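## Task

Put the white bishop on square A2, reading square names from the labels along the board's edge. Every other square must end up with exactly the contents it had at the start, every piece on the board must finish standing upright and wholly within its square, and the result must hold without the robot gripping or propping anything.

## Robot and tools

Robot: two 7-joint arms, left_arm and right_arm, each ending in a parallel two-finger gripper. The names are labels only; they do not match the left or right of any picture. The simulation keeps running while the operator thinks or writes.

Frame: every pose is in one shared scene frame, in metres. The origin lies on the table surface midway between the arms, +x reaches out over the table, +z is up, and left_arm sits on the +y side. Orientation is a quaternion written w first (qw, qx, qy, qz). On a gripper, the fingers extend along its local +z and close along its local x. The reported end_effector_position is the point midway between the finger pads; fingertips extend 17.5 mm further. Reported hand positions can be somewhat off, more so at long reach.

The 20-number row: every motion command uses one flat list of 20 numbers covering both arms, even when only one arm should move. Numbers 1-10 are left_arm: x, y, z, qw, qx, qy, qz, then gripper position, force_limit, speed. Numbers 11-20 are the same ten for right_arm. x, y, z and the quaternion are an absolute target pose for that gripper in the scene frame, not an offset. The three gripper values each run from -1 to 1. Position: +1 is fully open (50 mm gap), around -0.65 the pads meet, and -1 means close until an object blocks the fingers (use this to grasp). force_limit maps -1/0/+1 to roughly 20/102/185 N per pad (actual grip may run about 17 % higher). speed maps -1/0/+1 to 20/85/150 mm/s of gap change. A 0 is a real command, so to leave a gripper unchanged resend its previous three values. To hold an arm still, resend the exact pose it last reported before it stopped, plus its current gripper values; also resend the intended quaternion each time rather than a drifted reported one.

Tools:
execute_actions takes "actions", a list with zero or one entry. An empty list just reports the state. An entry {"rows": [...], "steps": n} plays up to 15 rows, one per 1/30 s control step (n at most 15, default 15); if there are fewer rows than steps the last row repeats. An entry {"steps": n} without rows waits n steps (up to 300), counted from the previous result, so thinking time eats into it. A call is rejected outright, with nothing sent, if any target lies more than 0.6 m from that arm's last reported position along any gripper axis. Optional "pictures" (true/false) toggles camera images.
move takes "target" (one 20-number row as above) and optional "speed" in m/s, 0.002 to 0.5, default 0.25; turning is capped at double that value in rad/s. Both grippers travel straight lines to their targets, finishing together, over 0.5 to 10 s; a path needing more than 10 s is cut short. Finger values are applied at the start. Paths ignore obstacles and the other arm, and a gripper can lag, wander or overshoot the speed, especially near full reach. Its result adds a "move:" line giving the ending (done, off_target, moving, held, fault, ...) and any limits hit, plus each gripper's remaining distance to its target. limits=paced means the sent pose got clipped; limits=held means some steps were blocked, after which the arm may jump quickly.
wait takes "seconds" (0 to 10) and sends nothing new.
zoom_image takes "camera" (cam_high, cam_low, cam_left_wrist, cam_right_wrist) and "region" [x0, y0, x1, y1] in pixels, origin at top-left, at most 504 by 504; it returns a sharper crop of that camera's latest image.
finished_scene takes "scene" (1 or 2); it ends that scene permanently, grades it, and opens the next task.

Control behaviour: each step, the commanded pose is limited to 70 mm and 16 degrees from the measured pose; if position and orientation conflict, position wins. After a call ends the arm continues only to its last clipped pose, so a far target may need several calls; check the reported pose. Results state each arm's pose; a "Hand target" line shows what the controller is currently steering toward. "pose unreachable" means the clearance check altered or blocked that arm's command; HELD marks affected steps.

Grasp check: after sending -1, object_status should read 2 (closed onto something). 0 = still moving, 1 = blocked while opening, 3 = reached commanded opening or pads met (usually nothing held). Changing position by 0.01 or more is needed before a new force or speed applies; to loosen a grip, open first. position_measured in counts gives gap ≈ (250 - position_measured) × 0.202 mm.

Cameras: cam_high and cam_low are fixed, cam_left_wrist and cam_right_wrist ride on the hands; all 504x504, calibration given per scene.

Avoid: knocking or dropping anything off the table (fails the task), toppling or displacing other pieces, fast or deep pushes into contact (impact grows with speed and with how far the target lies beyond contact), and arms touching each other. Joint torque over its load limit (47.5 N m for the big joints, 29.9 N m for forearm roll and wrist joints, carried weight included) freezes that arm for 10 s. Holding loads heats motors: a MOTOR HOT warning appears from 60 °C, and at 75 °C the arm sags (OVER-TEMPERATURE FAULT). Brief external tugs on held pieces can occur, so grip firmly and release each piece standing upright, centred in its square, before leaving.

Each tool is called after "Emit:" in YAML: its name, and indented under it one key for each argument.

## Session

Emit:
execute_actions:
  actions: []

Scene clock: 0.00 s of 4000.00 s.
left_arm: end_effector_position=(+0.4904, +0.3665, +0.1202) position_measured=3 object_status=3 end_effector_quat_wxyz=(+0.671, +0.648, +0.213, -0.290) | right_arm: end_effector_position=(+0.5964, +0.2497, +0.2474) position_measured=3 object_status=3 end_effector_quat_wxyz=(-0.658, +0.746, +0.092, +0.049)
Joint positions: left_arm=[-1.061  1.493  0.746  1.25   0.51   1.579 -0.011] | right_arm=[-0.206  1.144 -0.352  1.134 -1.437  1.023  0.876]
Joint velocities: left_arm=[-0.     0.001  0.     0.     0.    -0.     0.   ] | right_arm=[-0.001  0.001 -0.    -0.    -0.001 -0.     0.   ]
Motor temperatures (°C, as the motors report them): left_arm=[28 30 26 31 38 35 36] | right_arm=[29 30 29 29 36 38 40]
Hand target (left_arm): +0.490, +0.366, +0.120; +0.671, +0.648, +0.213, -0.290
Hand target (right_arm): +0.596, +0.250, +0.247; -0.658, +0.746, +0.092, +0.049
camera_calibration (this result's frames):
cam_left_wrist: T_world_to_cam=[[0.718225, -0.133952, -0.682796, -0.222111], [0.691732, 0.0313548, 0.721473, -0.413699], [-0.0752337, -0.990492, 0.115179, 0.555813], [0, 0, 0, 1]] pos_world=[0.48751, 0.533748, 0.0827987]
cam_right_wrist: T_world_to_cam=[[0.967465, 0.0798942, 0.240058, -0.66278], [0.247576, -0.103465, -0.963328, 0.145616], [-0.0521268, 0.991419, -0.119878, -0.0184189], [0, 0, 0, 1]] pos_world=[0.604205, 0.0862792, 0.297174]

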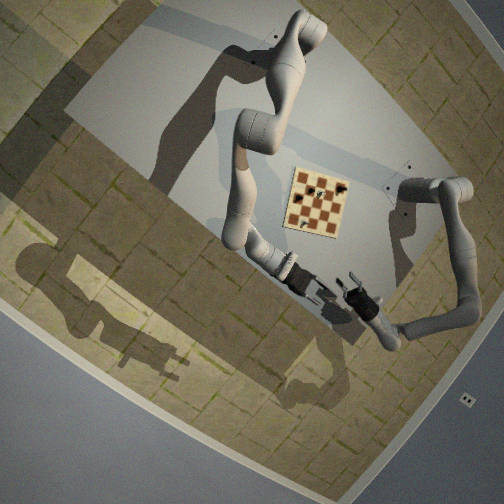

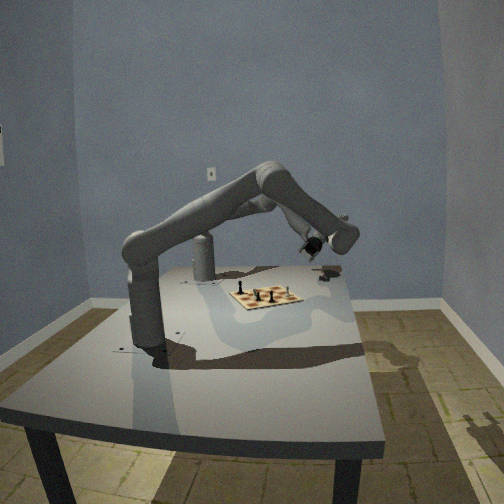

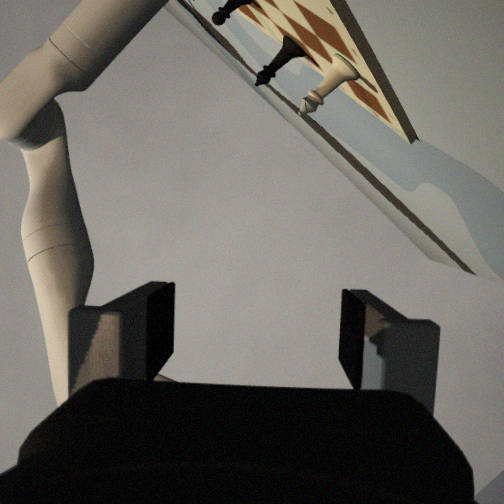

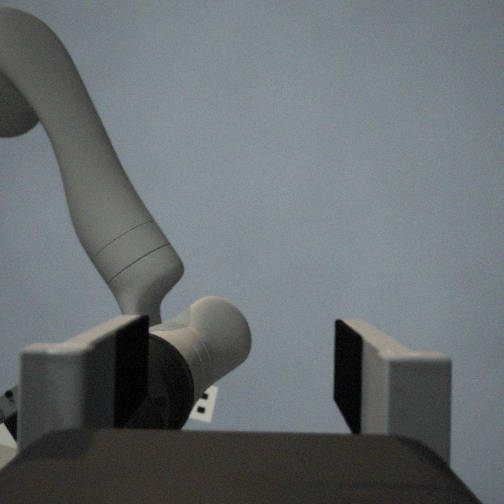

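Emit:
zoom_image:
  camera: "cam_high"
  region: [275,160,360,245]

Emit:
move:
  target: [0.4904,0.3665,0.1202,0.671,0.648,0.213,-0.29,1,0,0,0.41,0.05,0.21,0,1,0,0,1,-1,1]
  speed: 0.4

Region (275, 160, 360, 245) of cam_high's 504x504 image, scaled by 5.929, with more detail than that image has.

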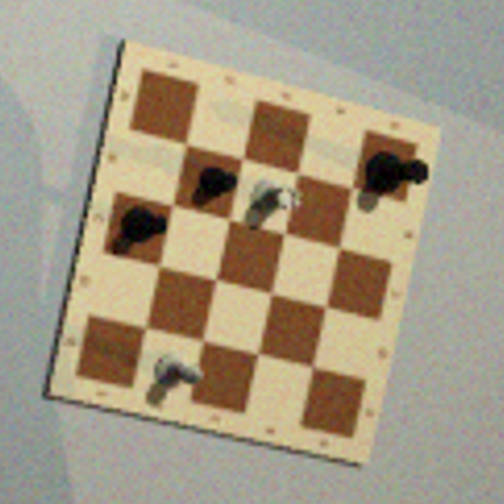

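Scene clock: 7.63 s of 4000.00 s.
left_arm: end_effector_position=(+0.4904, +0.3665, +0.1202) position_measured=3 object_status=3 end_effector_quat_wxyz=(+0.671, +0.648, +0.213, -0.290) | right_arm: end_effector_position=(+0.4095, +0.0502, +0.2092) position_measured=3 object_status=3 end_effector_quat_wxyz=(-0.000, +1.000, -0.002, +0.001)
Joint positions: left_arm=[-1.061  1.492  0.746  1.25   0.509  1.579 -0.01 ] | right_arm=[-0.953  0.515  0.353  1.456 -0.183  1.201 -0.612]
Joint velocities: left_arm=[-0.    -0.002  0.001 -0.001  0.     0.    -0.   ] | right_arm=[-0.002 -0.002 -0.001 -0.     0.    -0.    -0.002]
Motor temperatures (°C, as the motors report them): left_arm=[28 31 26 31 38 35 36] | right_arm=[29 30 29 29 36 38 40]
Hand target (left_arm): +0.490, +0.367, +0.120; +0.671, +0.648, +0.213, -0.290
Hand target (right_arm): +0.409, +0.050, +0.209; -0.000, +1.000, -0.002, +0.001
Off the commanded pose (left_arm): 0.000 m, 0 deg.
Off the commanded pose (right_arm): 0.001 m, 0 deg.
After step 90, 2.20 s passed at rest.
move: done
camera_calibration (this result's frames):
cam_left_wrist: T_world_to_cam=[[0.717953, -0.133568, -0.683156, -0.222107], [0.692016, 0.030913, 0.72122, -0.413664], [-0.0752133, -0.990557, 0.114625, 0.555948], [0, 0, 0, 1]] pos_world=[0.487539, 0.53382, 0.0828838]
cam_right_wrist: T_world_to_cam=[[0.999056, 0.043427, -0.000613897, -0.417625], [0.0434163, -0.998983, -0.0121901, 0.0639824], [-0.00114265, 0.012152, -0.999926, 0.377458], [0, 0, 0, 1]] pos_world=[0.414885, 0.0774667, 0.377953]

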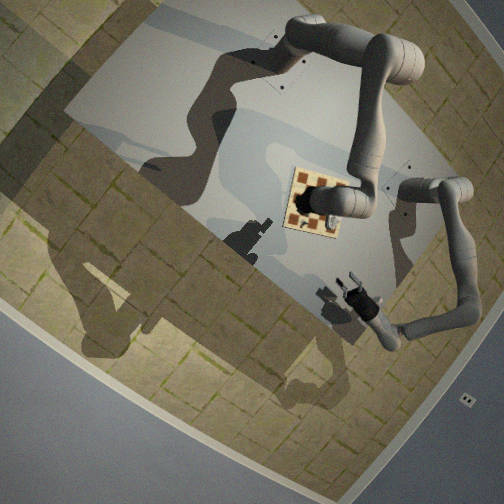

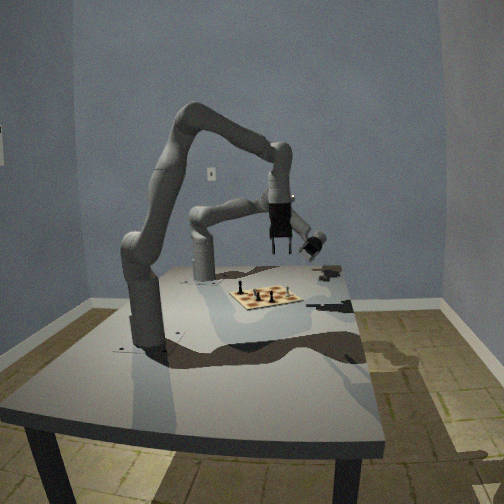

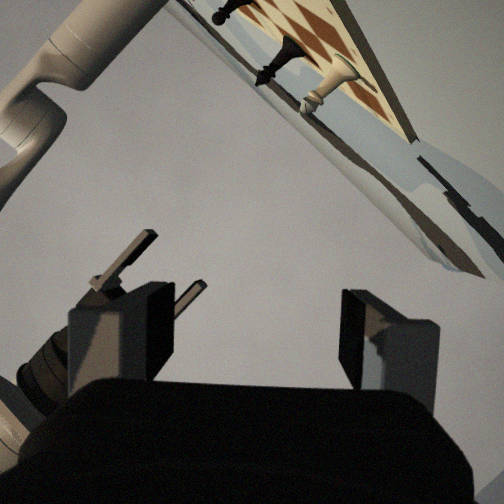

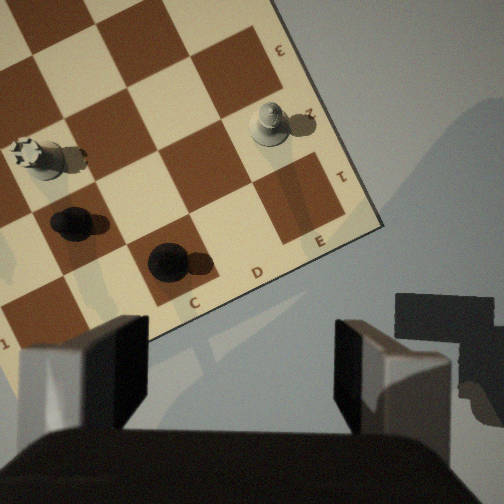

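Emit:
move:
  target: [0.4904,0.3665,0.1202,0.671,0.648,0.213,-0.29,1,0,0,0.418,0.148,0.085,0,0.985,-0.174,0,0.4,-1,1]
  speed: 0.3

Emit:
zoom_image:
  camera: "cam_low"
  region: [225,250,315,320]

Scene clock: 15.27 s of 4000.00 s.
left_arm: end_effector_position=(+0.4904, +0.3665, +0.1202) position_measured=3 object_status=3 end_effector_quat_wxyz=(+0.671, +0.648, +0.213, -0.290) | right_arm: end_effector_position=(+0.4184, +0.1482, +0.0855) position_measured=92 object_status=3 end_effector_quat_wxyz=(-0.000, +0.985, -0.174, -0.000)
Joint positions: left_arm=[-1.061  1.492  0.746  1.25   0.509  1.579 -0.01 ] | right_arm=[-1.055  0.813  0.367  1.352 -0.309  1.033 -1.016]
Joint velocities: left_arm=[-0.001  0.002  0.001 -0.001  0.    -0.    -0.001] | right_arm=[ 0.     0.005 -0.001 -0.001  0.001  0.    -0.001]
Motor temperatures (°C, as the motors report them): left_arm=[28 31 26 31 38 35 36] | right_arm=[29 30 29 29 36 38 40]
Hand target (left_arm): +0.490, +0.366, +0.120; +0.671, +0.648, +0.213, -0.290
Hand target (right_arm): +0.418, +0.148, +0.085; +0.000, +0.985, -0.174, -0.000
Off the commanded pose (left_arm): 0.000 m, 0 deg.
Off the commanded pose (right_arm): 0.001 m, 0 deg.
After step 90, 3.53 s passed at rest.
move: done
camera_calibration (this result's frames):
cam_left_wrist: T_world_to_cam=[[0.717954, -0.133566, -0.683156, -0.222108], [0.692015, 0.0309138, 0.721221, -0.413664], [-0.0752118, -0.990558, 0.114625, 0.555948], [0, 0, 0, 1]] pos_world=[0.487539, 0.53382, 0.0828834]
cam_right_wrist: T_world_to_cam=[[0.954658, -0.297698, -0.00223079, -0.361587], [-0.297703, -0.954584, -0.0119052, 0.296154], [0.00141466, 0.0120295, -0.999927, 0.251553], [0, 0, 0, 1]] pos_world=[0.433001, 0.172034, 0.254254]

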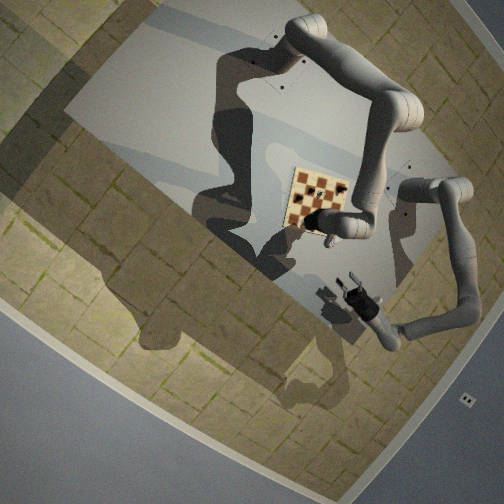

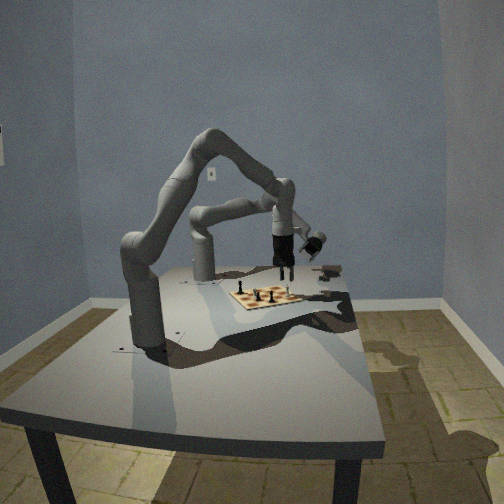

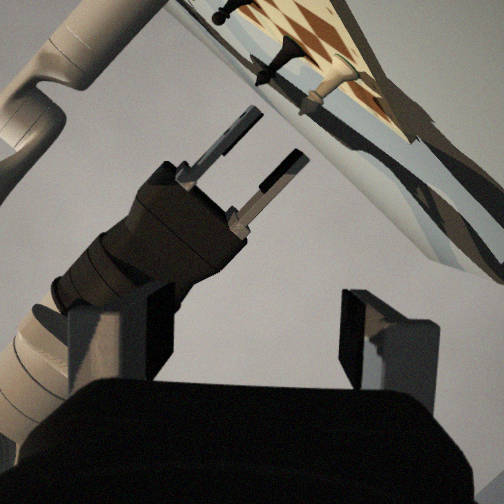

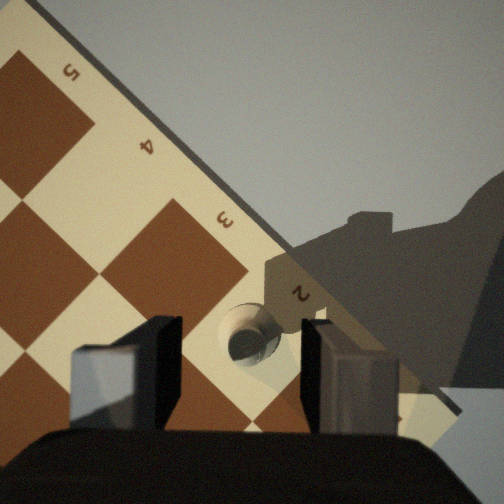

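Region (225, 250, 315, 320) of cam_low's 504x504 image, scaled by 5.600, with more detail than that image has.

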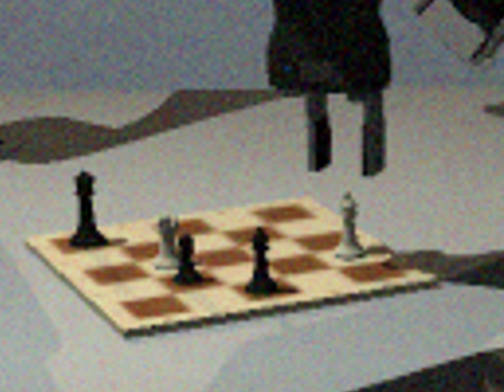

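Emit:
move:
  target: [0.4904,0.3665,0.1202,0.671,0.648,0.213,-0.29,1,0,0,0.419,0.147,0.043,0,0.985,-0.174,0,0.4,-1,1]
  speed: 0.1

Emit:
move:
  target: [0.4904,0.3665,0.1202,0.671,0.648,0.213,-0.29,1,0,0,0.419,0.147,0.043,0,0.985,-0.174,0,-1,-0.8,-0.5]

Emit:
zoom_image:
  camera: "cam_low"
  region: [225,250,315,320]

Scene clock: 23.63 s of 4000.00 s.
left_arm: end_effector_position=(+0.4904, +0.3665, +0.1202) position_measured=3 object_status=3 end_effector_quat_wxyz=(+0.671, +0.648, +0.213, -0.290) | right_arm: end_effector_position=(+0.4190, +0.1472, +0.0431) position_measured=92 object_status=3 end_effector_quat_wxyz=(-0.000, +0.985, -0.174, +0.000)
Joint positions: left_arm=[-1.061  1.492  0.746  1.25   0.509  1.579 -0.01 ] | right_arm=[-1.045  0.87   0.348  1.389 -0.328  0.94  -0.998]
Joint velocities: left_arm=[ 0.    -0.001  0.    -0.001 -0.    -0.001 -0.   ] | right_arm=[ 0.001  0.002  0.     0.    -0.001 -0.     0.001]
Motor temperatures (°C, as the motors report them): left_arm=[28 31 26 31 38 35 36] | right_arm=[29 31 29 29 36 38 40]
Hand target (left_arm): +0.490, +0.366, +0.120; +0.671, +0.648, +0.213, -0.290
Hand target (right_arm): +0.419, +0.147, +0.043; +0.000, +0.985, -0.174, +0.000
Off the commanded pose (left_arm): 0.000 m, 0 deg.
Off the commanded pose (right_arm): 0.000 m, 0 deg.
After step 90, 4.60 s passed at rest.
move: done
camera_calibration (this result's frames):
cam_left_wrist: T_world_to_cam=[[0.717954, -0.133567, -0.683156, -0.222108], [0.692015, 0.0309139, 0.72122, -0.413664], [-0.0752119, -0.990558, 0.114625, 0.555947], [0, 0, 0, 1]] pos_world=[0.487539, 0.53382, 0.0828834]
cam_right_wrist: T_world_to_cam=[[0.954734, -0.297452, -0.00206528, -0.362684], [-0.297456, -0.954664, -0.0117085, 0.294716], [0.00151107, 0.0117928, -0.999929, 0.209199], [0, 0, 0, 1]] pos_world=[0.433615, 0.171007, 0.211886]

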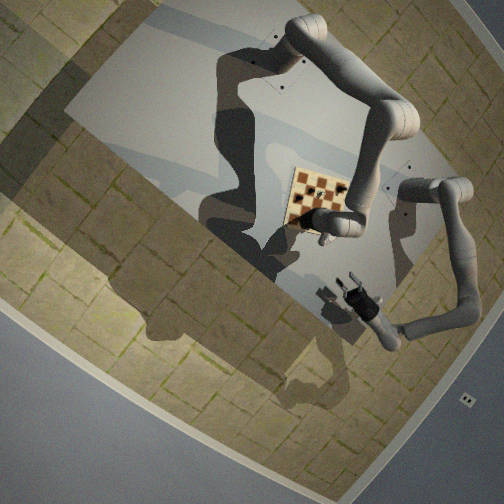

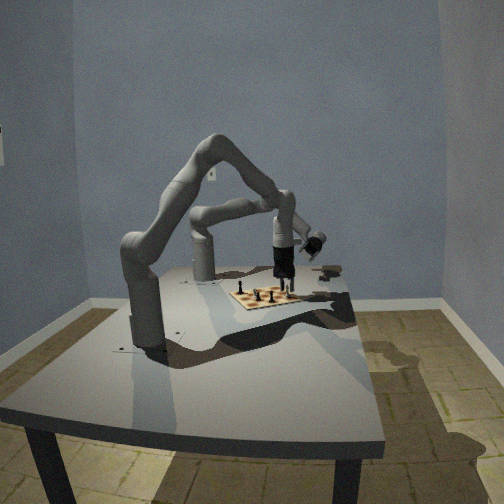

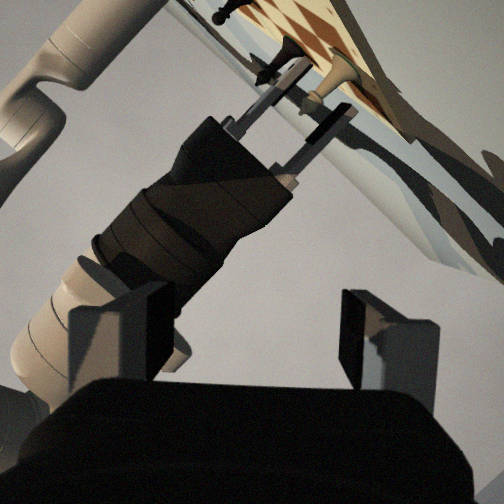

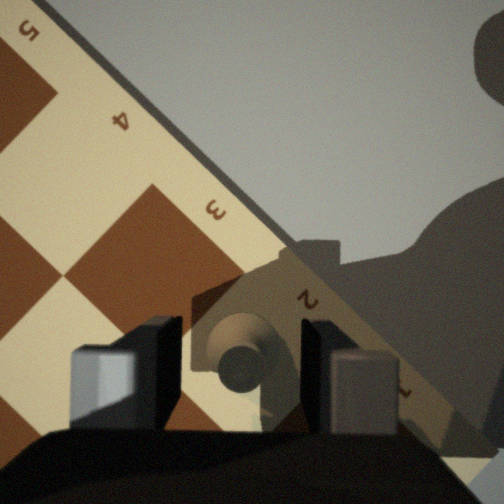

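Scene clock: 24.33 s of 4000.00 s.
left_arm: end_effector_position=(+0.4904, +0.3665, +0.1202) position_measured=3 object_status=3 end_effector_quat_wxyz=(+0.671, +0.648, +0.213, -0.290) | right_arm: end_effector_position=(+0.4190, +0.1470, +0.0430) position_measured=198 object_status=2 end_effector_quat_wxyz=(-0.000, +0.985, -0.174, +0.000)
Joint positions: left_arm=[-1.061  1.492  0.746  1.25   0.509  1.579 -0.01 ] | right_arm=[-1.044  0.87   0.348  1.389 -0.328  0.939 -0.998]
Joint velocities: left_arm=[-0.001  0.001 -0.001  0.    -0.    -0.    -0.002] | right_arm=[-0.001  0.     0.    -0.     0.     0.     0.001]
Motor temperatures (°C, as the motors report them): left_arm=[28 31 26 31 38 35 36] | right_arm=[29 31 29 29 36 38 40]
Hand target (left_arm): +0.490, +0.366, +0.120; +0.671, +0.648, +0.213, -0.290
Hand target (right_arm): +0.419, +0.147, +0.043; +0.000, +0.985, -0.174, +0.000
Off the commanded pose (left_arm): 0.000 m, 0 deg.
Off the commanded pose (right_arm): 0.000 m, 0 deg.
move: done
camera_calibration (this result's frames):
cam_left_wrist: T_world_to_cam=[[0.717954, -0.133567, -0.683156, -0.222108], [0.692015, 0.030914, 0.72122, -0.413664], [-0.0752118, -0.990558, 0.114625, 0.555947], [0, 0, 0, 1]] pos_world=[0.487539, 0.53382, 0.0828834]
cam_right_wrist: T_world_to_cam=[[0.954723, -0.297487, -0.0021659, -0.36268], [-0.297492, -0.954654, -0.0115591, 0.29457], [0.00137101, 0.0116801, -0.999931, 0.209151], [0, 0, 0, 1]] pos_world=[0.433604, 0.170877, 0.211756]

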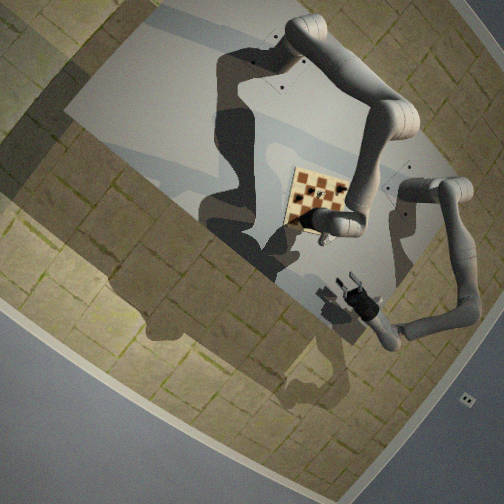

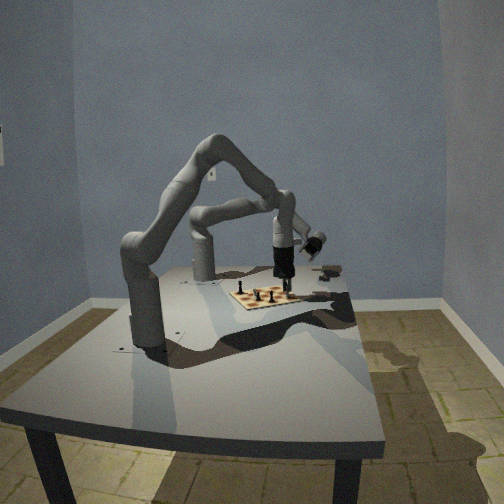

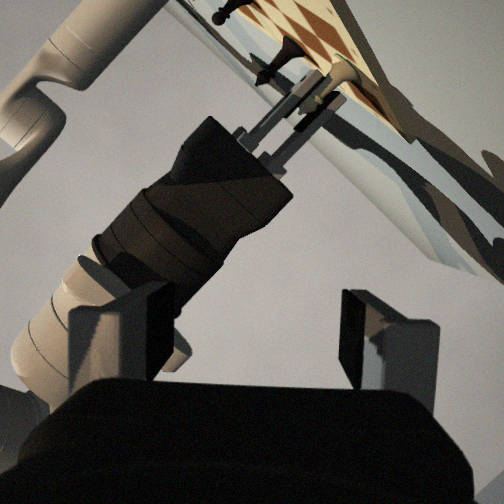

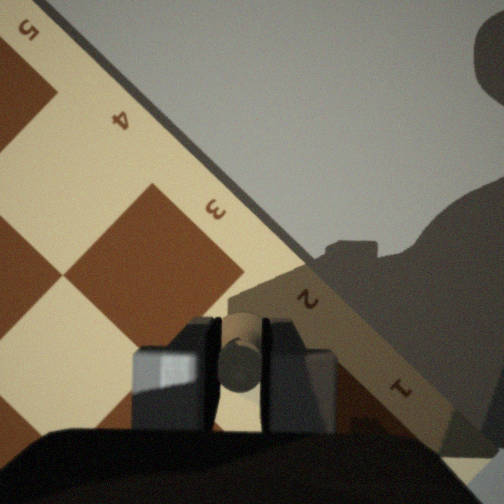

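Region (225, 250, 315, 320) of cam_low's 504x504 image, scaled by 5.600, with more detail than that image has.

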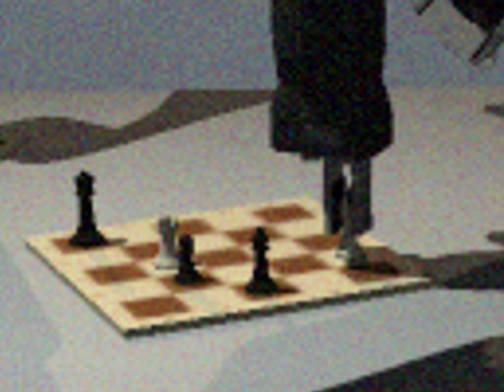

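Emit:
move:
  target: [0.4904,0.3665,0.1202,0.671,0.648,0.213,-0.29,1,0,0,0.419,0.147,0.095,0,0.985,-0.174,0,-1,-0.8,-0.5]
  speed: 0.15

Emit:
move:
  target: [0.4904,0.3665,0.1202,0.671,0.648,0.213,-0.29,1,0,0,0.285,0.0705,0.095,0,0.985,-0.174,0,-1,-0.8,-0.5]
  speed: 0.2

Emit:
move:
  target: [0.4904,0.3665,0.1202,0.671,0.648,0.213,-0.29,1,0,0,0.285,0.0705,0.051,0,0.985,-0.174,0,-1,-0.8,-0.5]
  speed: 0.1

Emit:
zoom_image:
  camera: "cam_low"
  region: [225,270,275,320]

Scene clock: 33.10 s of 4000.00 s.
left_arm: end_effector_position=(+0.4904, +0.3665, +0.1202) position_measured=3 object_status=3 end_effector_quat_wxyz=(+0.671, +0.648, +0.213, -0.290) | right_arm: end_effector_position=(+0.4189, +0.1468, +0.0949) position_measured=198 object_status=2 end_effector_quat_wxyz=(+0.000, +0.985, -0.174, -0.000)
Joint positions: left_arm=[-1.061  1.492  0.746  1.25   0.509  1.579 -0.01 ] | right_arm=[-1.055  0.8    0.371  1.344 -0.304  1.054 -1.017]
Joint velocities: left_arm=[ 0.     0.     0.     0.001  0.    -0.     0.   ] | right_arm=[-0.002 -0.001 -0.     0.     0.     0.    -0.001]
Motor temperatures (°C, as the motors report them): left_arm=[28 31 26 31 38 35 36] | right_arm=[29 31 29 29 36 38 40]
Hand target (left_arm): +0.490, +0.366, +0.120; +0.671, +0.648, +0.213, -0.290
Hand target (right_arm): +0.419, +0.147, +0.095; -0.000, +0.985, -0.174, -0.000
Off the commanded pose (left_arm): 0.000 m, 0 deg.
Off the commanded pose (right_arm): 0.000 m, 0 deg.
After step 90, 5.00 s passed at rest.
move: done
camera_calibration (this result's frames):
cam_left_wrist: T_world_to_cam=[[0.717954, -0.133566, -0.683156, -0.222108], [0.692015, 0.0309139, 0.72122, -0.413664], [-0.0752118, -0.990558, 0.114625, 0.555947], [0, 0, 0, 1]] pos_world=[0.487539, 0.53382, 0.0828834]
cam_right_wrist: T_world_to_cam=[[0.954719, -0.2975, -0.00229194, -0.362542], [-0.297506, -0.954652, -0.0113742, 0.294973], [0.00119583, 0.0115411, -0.999933, 0.261107], [0, 0, 0, 1]] pos_world=[0.43357, 0.170727, 0.263613]

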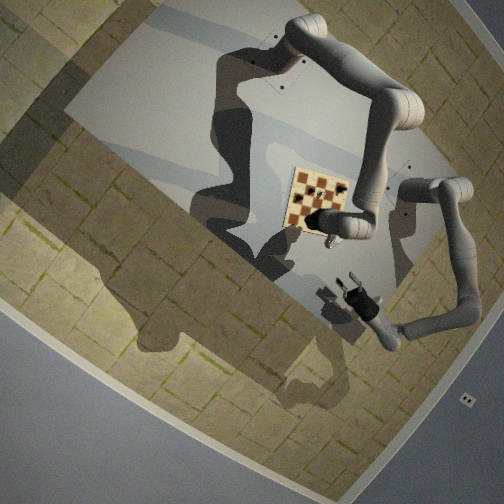

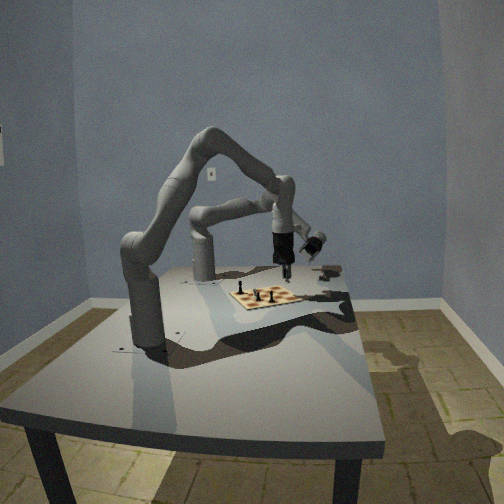

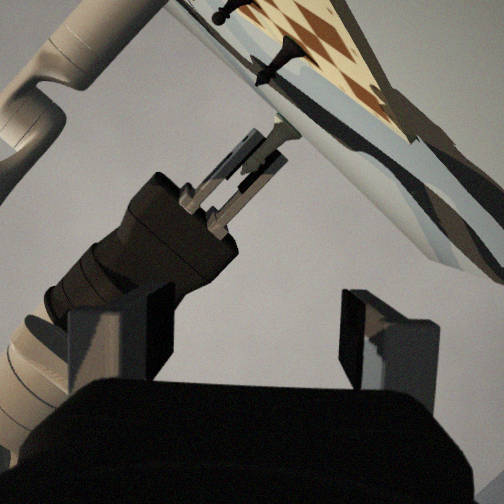

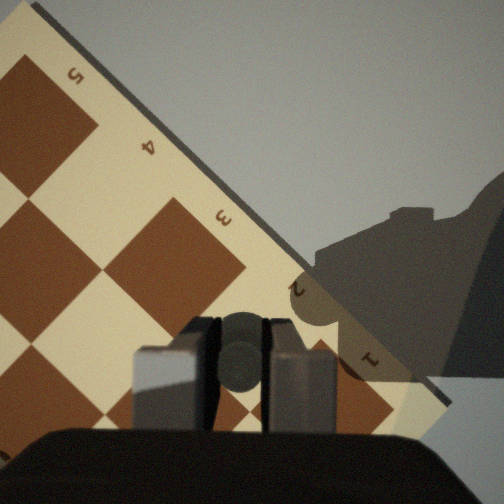

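Scene clock: 34.30 s of 4000.00 s.
left_arm: end_effector_position=(+0.4904, +0.3665, +0.1202) position_measured=3 object_status=3 end_effector_quat_wxyz=(+0.671, +0.648, +0.213, -0.290) | right_arm: end_effector_position=(+0.2851, +0.0703, +0.0942) position_measured=198 object_status=2 end_effector_quat_wxyz=(+0.001, +0.985, -0.174, -0.000)
Joint positions: left_arm=[-1.061  1.492  0.746  1.25   0.509  1.579 -0.01 ] | right_arm=[-1.257  0.533  0.382  1.884 -0.273  0.777 -1.109]
Joint velocities: left_arm=[ 0.    -0.001 -0.001 -0.001  0.     0.     0.   ] | right_arm=[-0.007 -0.009 -0.003  0.001  0.002 -0.001 -0.001]
Motor temperatures (°C, as the motors report them): left_arm=[28 31 26 31 38 35 36] | right_arm=[29 31 29 29 36 38 40]
Hand target (left_arm): +0.490, +0.366, +0.120; +0.671, +0.648, +0.213, -0.290
Hand target (right_arm): +0.285, +0.071, +0.095; +0.000, +0.985, -0.174, -0.000
Off the commanded pose (left_arm): 0.000 m, 0 deg.
Off the commanded pose (right_arm): 0.001 m, 0 deg.
move: done
camera_calibration (this result's frames):
cam_left_wrist: T_world_to_cam=[[0.717954, -0.133566, -0.683156, -0.222108], [0.692015, 0.0309137, 0.72122, -0.413664], [-0.0752119, -0.990558, 0.114625, 0.555948], [0, 0, 0, 1]] pos_world=[0.487539, 0.53382, 0.0828834]
cam_right_wrist: T_world_to_cam=[[0.954414, -0.298474, -0.00253583, -0.257354], [-0.298484, -0.954358, -0.0104206, 0.18224], [0.000690188, 0.0107025, -0.999942, 0.261652], [0, 0, 0, 1]] pos_world=[0.299838, 0.0943079, 0.262883]

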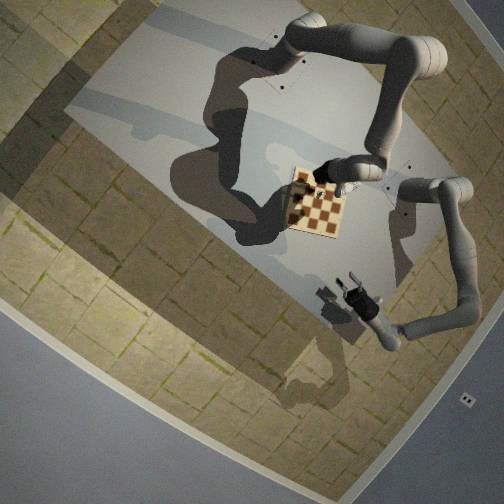

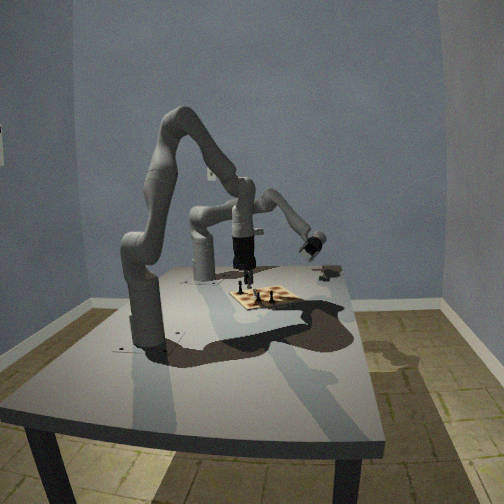

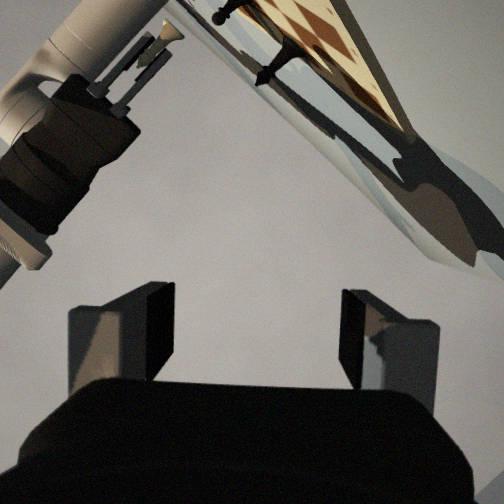

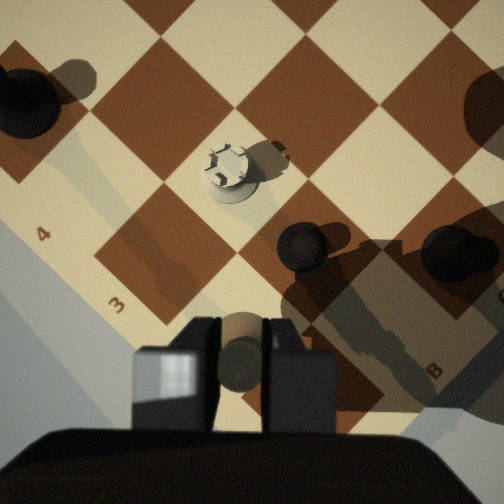

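Scene clock: 35.07 s of 4000.00 s.
left_arm: end_effector_position=(+0.4904, +0.3665, +0.1202) position_measured=3 object_status=3 end_effector_quat_wxyz=(+0.671, +0.648, +0.213, -0.290) | right_arm: end_effector_position=(+0.2850, +0.0708, +0.0513) position_measured=198 object_status=2 end_effector_quat_wxyz=(-0.000, +0.985, -0.174, +0.000)
Joint positions: left_arm=[-1.061  1.492  0.746  1.25   0.509  1.579 -0.01 ] | right_arm=[-1.225  0.613  0.339  1.925 -0.32   0.655 -1.069]
Joint velocities: left_arm=[ 0.    -0.    -0.001 -0.    -0.    -0.     0.   ] | right_arm=[ 0.003  0.006  0.001  0.    -0.002 -0.     0.   ]
Motor temperatures (°C, as the motors report them): left_arm=[28 31 26 31 38 35 36] | right_arm=[29 31 29 29 36 38 40]
Hand target (left_arm): +0.490, +0.366, +0.120; +0.671, +0.648, +0.213, -0.290
Hand target (right_arm): +0.285, +0.071, +0.051; +0.000, +0.985, -0.174, +0.000
Off the commanded pose (left_arm): 0.000 m, 0 deg.
Off the commanded pose (right_arm): 0.000 m, 0 deg.
move: done
camera_calibration (this result's frames):
cam_left_wrist: T_world_to_cam=[[0.717954, -0.133567, -0.683156, -0.222108], [0.692015, 0.0309138, 0.721221, -0.413664], [-0.0752119, -0.990558, 0.114625, 0.555948], [0, 0, 0, 1]] pos_world=[0.487539, 0.53382, 0.0828834]
cam_right_wrist: T_world_to_cam=[[0.954809, -0.297215, -0.00201991, -0.257427], [-0.297217, -0.954734, -0.0120306, 0.181978], [0.00164719, 0.0120872, -0.999926, 0.218361], [0, 0, 0, 1]] pos_world=[0.29952, 0.0945898, 0.220014]

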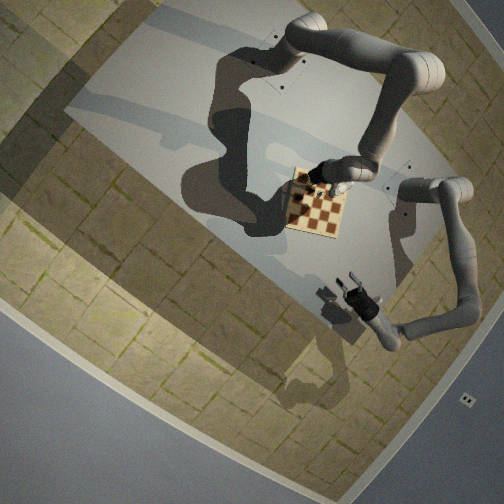

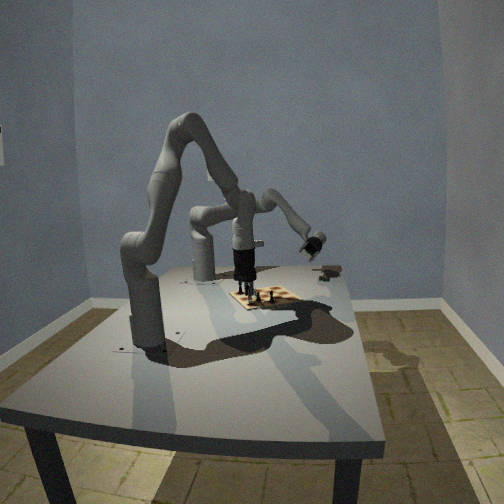

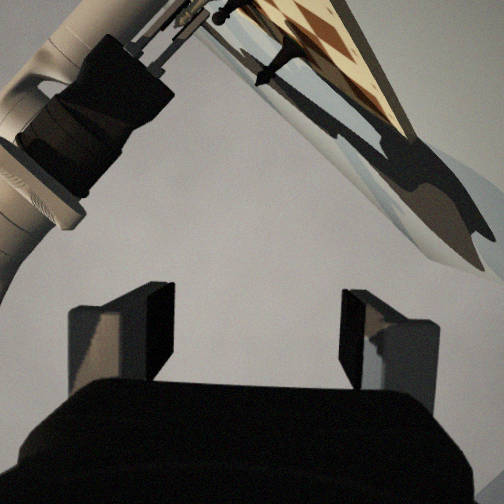

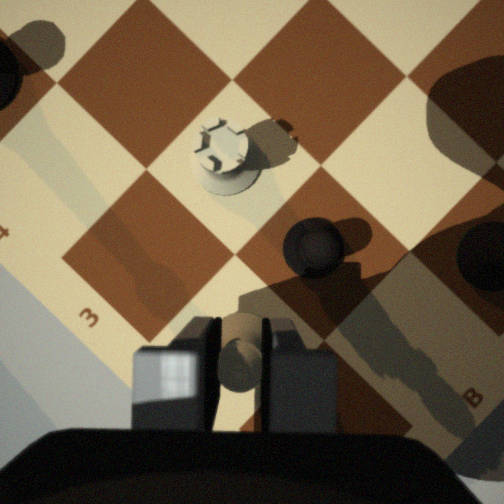

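Region (225, 270, 275, 320) of cam_low's 504x504 image, scaled by 10.080, with more detail than that image has.

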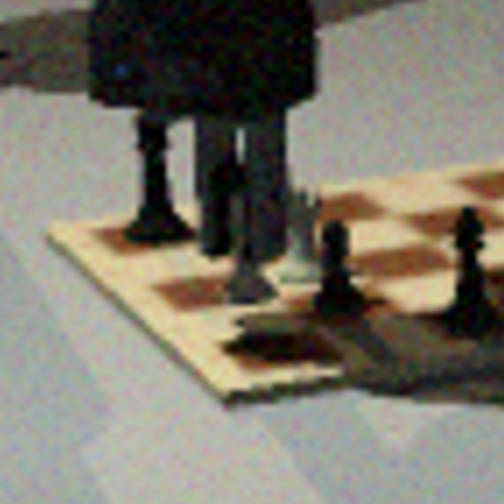

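Emit:
move:
  target: [0.4904,0.3665,0.1202,0.671,0.648,0.213,-0.29,1,0,0,0.2833,0.0715,0.0435,0,0.985,-0.174,0,-1,-0.8,-0.5]
  speed: 0.02

Emit:
move:
  target: [0.4904,0.3665,0.1202,0.671,0.648,0.213,-0.29,1,0,0,0.2833,0.0715,0.0435,0,0.985,-0.174,0,0.05,-0.8,-0.5]

Emit:
move:
  target: [0.4904,0.3665,0.1202,0.671,0.648,0.213,-0.29,1,0,0,0.2833,0.0715,0.11,0,0.985,-0.174,0,0.05,-0.8,-0.5]
  speed: 0.15

Scene clock: 43.60 s of 4000.00 s.
left_arm: end_effector_position=(+0.4904, +0.3665, +0.1202) position_measured=3 object_status=3 end_effector_quat_wxyz=(+0.671, +0.648, +0.213, -0.290) | right_arm: end_effector_position=(+0.2833, +0.0716, +0.0436) position_measured=198 object_status=2 end_effector_quat_wxyz=(-0.000, +0.985, -0.174, +0.000)
Joint positions: left_arm=[-1.061  1.492  0.746  1.25   0.509  1.579 -0.01 ] | right_arm=[-1.224  0.628  0.331  1.931 -0.328  0.635 -1.066]
Joint velocities: left_arm=[-0.     0.001  0.002 -0.001  0.     0.     0.   ] | right_arm=[-0.     0.003 -0.     0.    -0.    -0.     0.001]
Motor temperatures (°C, as the motors report them): left_arm=[28 31 26 31 38 35 36] | right_arm=[29 31 29 29 36 38 40]
Hand target (left_arm): +0.490, +0.366, +0.120; +0.671, +0.648, +0.213, -0.290
Hand target (right_arm): +0.283, +0.072, +0.044; +0.000, +0.985, -0.174, +0.000
Off the commanded pose (left_arm): 0.000 m, 0 deg.
Off the commanded pose (right_arm): 0.000 m, 0 deg.
After step 90, 4.83 s passed at rest.
move: done
camera_calibration (this result's frames):
cam_left_wrist: T_world_to_cam=[[0.717954, -0.133566, -0.683156, -0.222108], [0.692015, 0.0309138, 0.72122, -0.413664], [-0.075212, -0.990558, 0.114625, 0.555948], [0, 0, 0, 1]] pos_world=[0.487539, 0.53382, 0.0828834]
cam_right_wrist: T_world_to_cam=[[0.954738, -0.297441, -0.00216282, -0.255568], [-0.297445, -0.954668, -0.0116713, 0.182175], [0.00140675, 0.0117864, -0.99993, 0.210764], [0, 0, 0, 1]] pos_world=[0.297891, 0.0954159, 0.212322]

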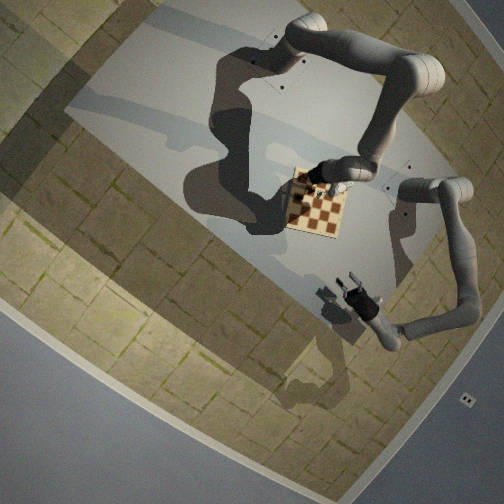

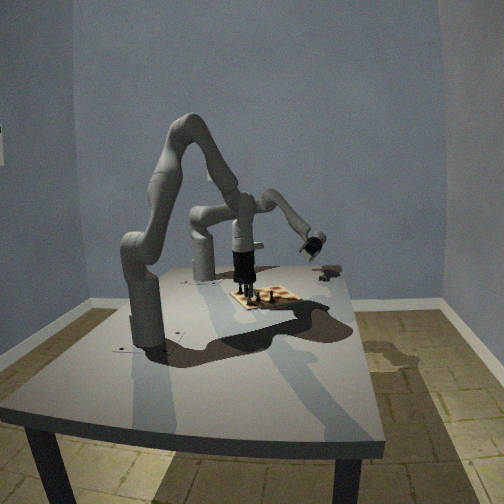

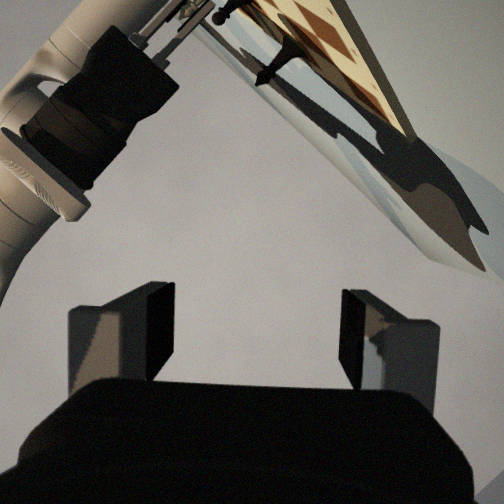

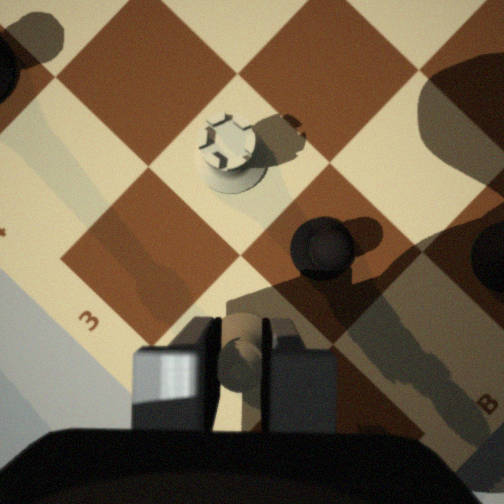

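Scene clock: 44.30 s of 4000.00 s.
left_arm: end_effector_position=(+0.4904, +0.3665, +0.1202) position_measured=3 object_status=3 end_effector_quat_wxyz=(+0.671, +0.648, +0.213, -0.290) | right_arm: end_effector_position=(+0.2833, +0.0715, +0.0435) position_measured=145 object_status=3 end_effector_quat_wxyz=(-0.000, +0.985, -0.174, +0.000)
Joint positions: left_arm=[-1.061  1.492  0.746  1.25   0.509  1.579 -0.01 ] | right_arm=[-1.224  0.628  0.331  1.931 -0.328  0.634 -1.066]
Joint velocities: left_arm=[-0.002  0.001  0.001  0.     0.    -0.    -0.001] | right_arm=[ 0.    -0.    -0.    -0.    -0.001  0.     0.001]
Motor temperatures (°C, as the motors report them): left_arm=[28 31 26 31 38 35 36] | right_arm=[29 31 29 29 36 38 40]
Hand target (left_arm): +0.490, +0.366, +0.120; +0.671, +0.648, +0.213, -0.290
Hand target (right_arm): +0.283, +0.072, +0.043; +0.000, +0.985, -0.174, +0.000
Off the commanded pose (left_arm): 0.000 m, 0 deg.
Off the commanded pose (right_arm): 0.000 m, 0 deg.
move: done
camera_calibration (this result's frames):
cam_left_wrist: T_world_to_cam=[[0.717954, -0.133567, -0.683156, -0.222108], [0.692015, 0.0309139, 0.721221, -0.413664], [-0.0752119, -0.990558, 0.114625, 0.555947], [0, 0, 0, 1]] pos_world=[0.487539, 0.53382, 0.0828834]
cam_right_wrist: T_world_to_cam=[[0.954722, -0.297492, -0.00217404, -0.255582], [-0.297497, -0.954653, -0.0115293, 0.182117], [0.00135442, 0.011654, -0.999931, 0.210717], [0, 0, 0, 1]] pos_world=[0.297903, 0.0953688, 0.212246]

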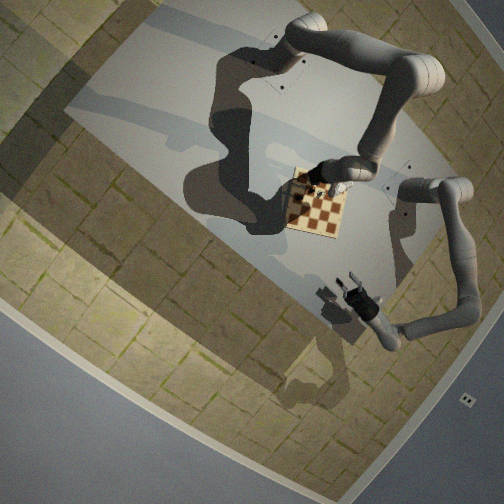

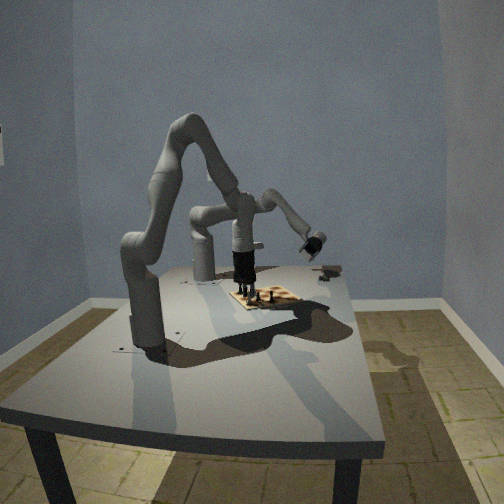

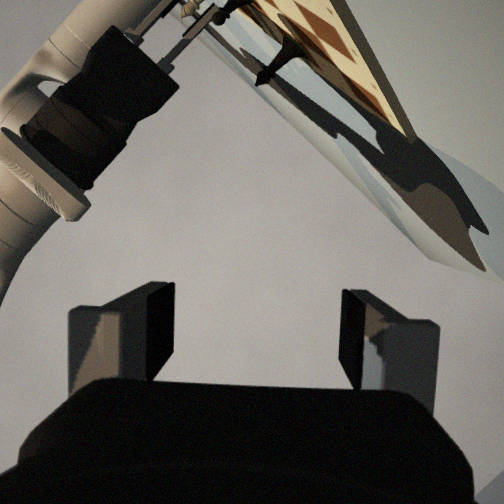

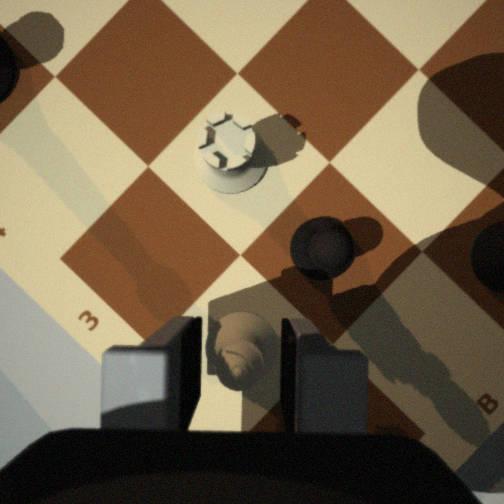

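Scene clock: 45.13 s of 4000.00 s.
left_arm: end_effector_position=(+0.4904, +0.3665, +0.1202) position_measured=3 object_status=3 end_effector_quat_wxyz=(+0.671, +0.648, +0.213, -0.290) | right_arm: end_effector_position=(+0.2833, +0.0712, +0.1097) position_measured=145 object_status=3 end_effector_quat_wxyz=(+0.000, +0.985, -0.174, -0.000)
Joint positions: left_arm=[-1.061  1.492  0.746  1.25   0.509  1.579 -0.01 ] | right_arm=[-1.272  0.504  0.394  1.868 -0.257  0.819 -1.127]
Joint velocities: left_arm=[ 0.     0.    -0.002  0.     0.    -0.     0.001] | right_arm=[-0.002 -0.004 -0.001 -0.     0.001  0.     0.   ]
Motor temperatures (°C, as the motors report them): left_arm=[28 31 26 31 38 35 36] | right_arm=[29 31 29 29 36 38 40]
Hand target (left_arm): +0.490, +0.366, +0.120; +0.671, +0.648, +0.213, -0.290
Hand target (right_arm): +0.283, +0.071, +0.110; -0.000, +0.985, -0.174, -0.000
Off the commanded pose (left_arm): 0.000 m, 0 deg.
Off the commanded pose (right_arm): 0.000 m, 0 deg.
move: done
camera_calibration (this result's frames):
cam_left_wrist: T_world_to_cam=[[0.717954, -0.133567, -0.683156, -0.222108], [0.692015, 0.030914, 0.721221, -0.413664], [-0.0752119, -0.990558, 0.114625, 0.555947], [0, 0, 0, 1]] pos_world=[0.487539, 0.53382, 0.0828834]
cam_right_wrist: T_world_to_cam=[[0.954656, -0.297701, -0.00239571, -0.255462], [-0.297709, -0.954593, -0.0110592, 0.182597], [0.00100539, 0.0112709, -0.999936, 0.277089], [0, 0, 0, 1]] pos_world=[0.29796, 0.0951318, 0.278478]

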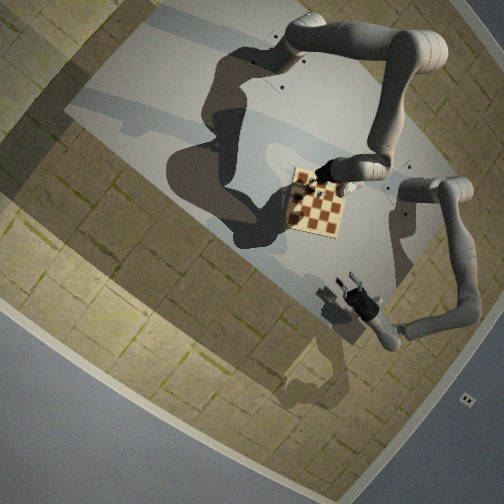

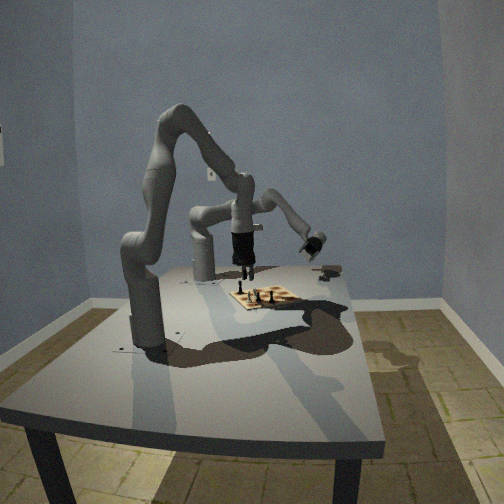

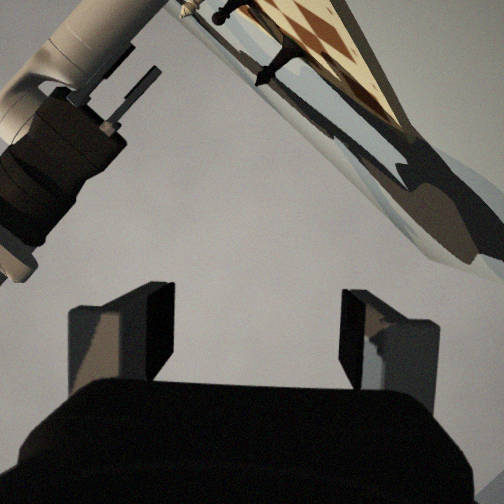

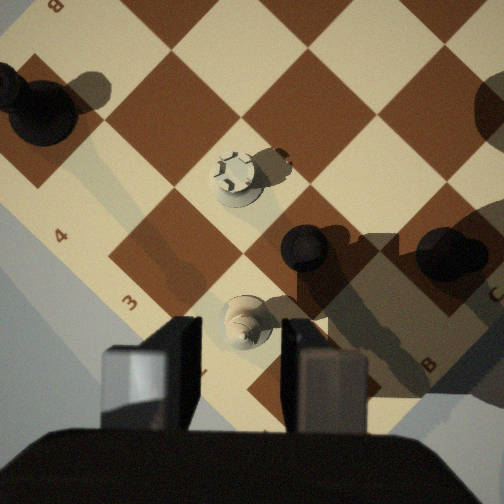

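Emit:
finished_scene:
  scene: 2

The scene is finished: the task was done.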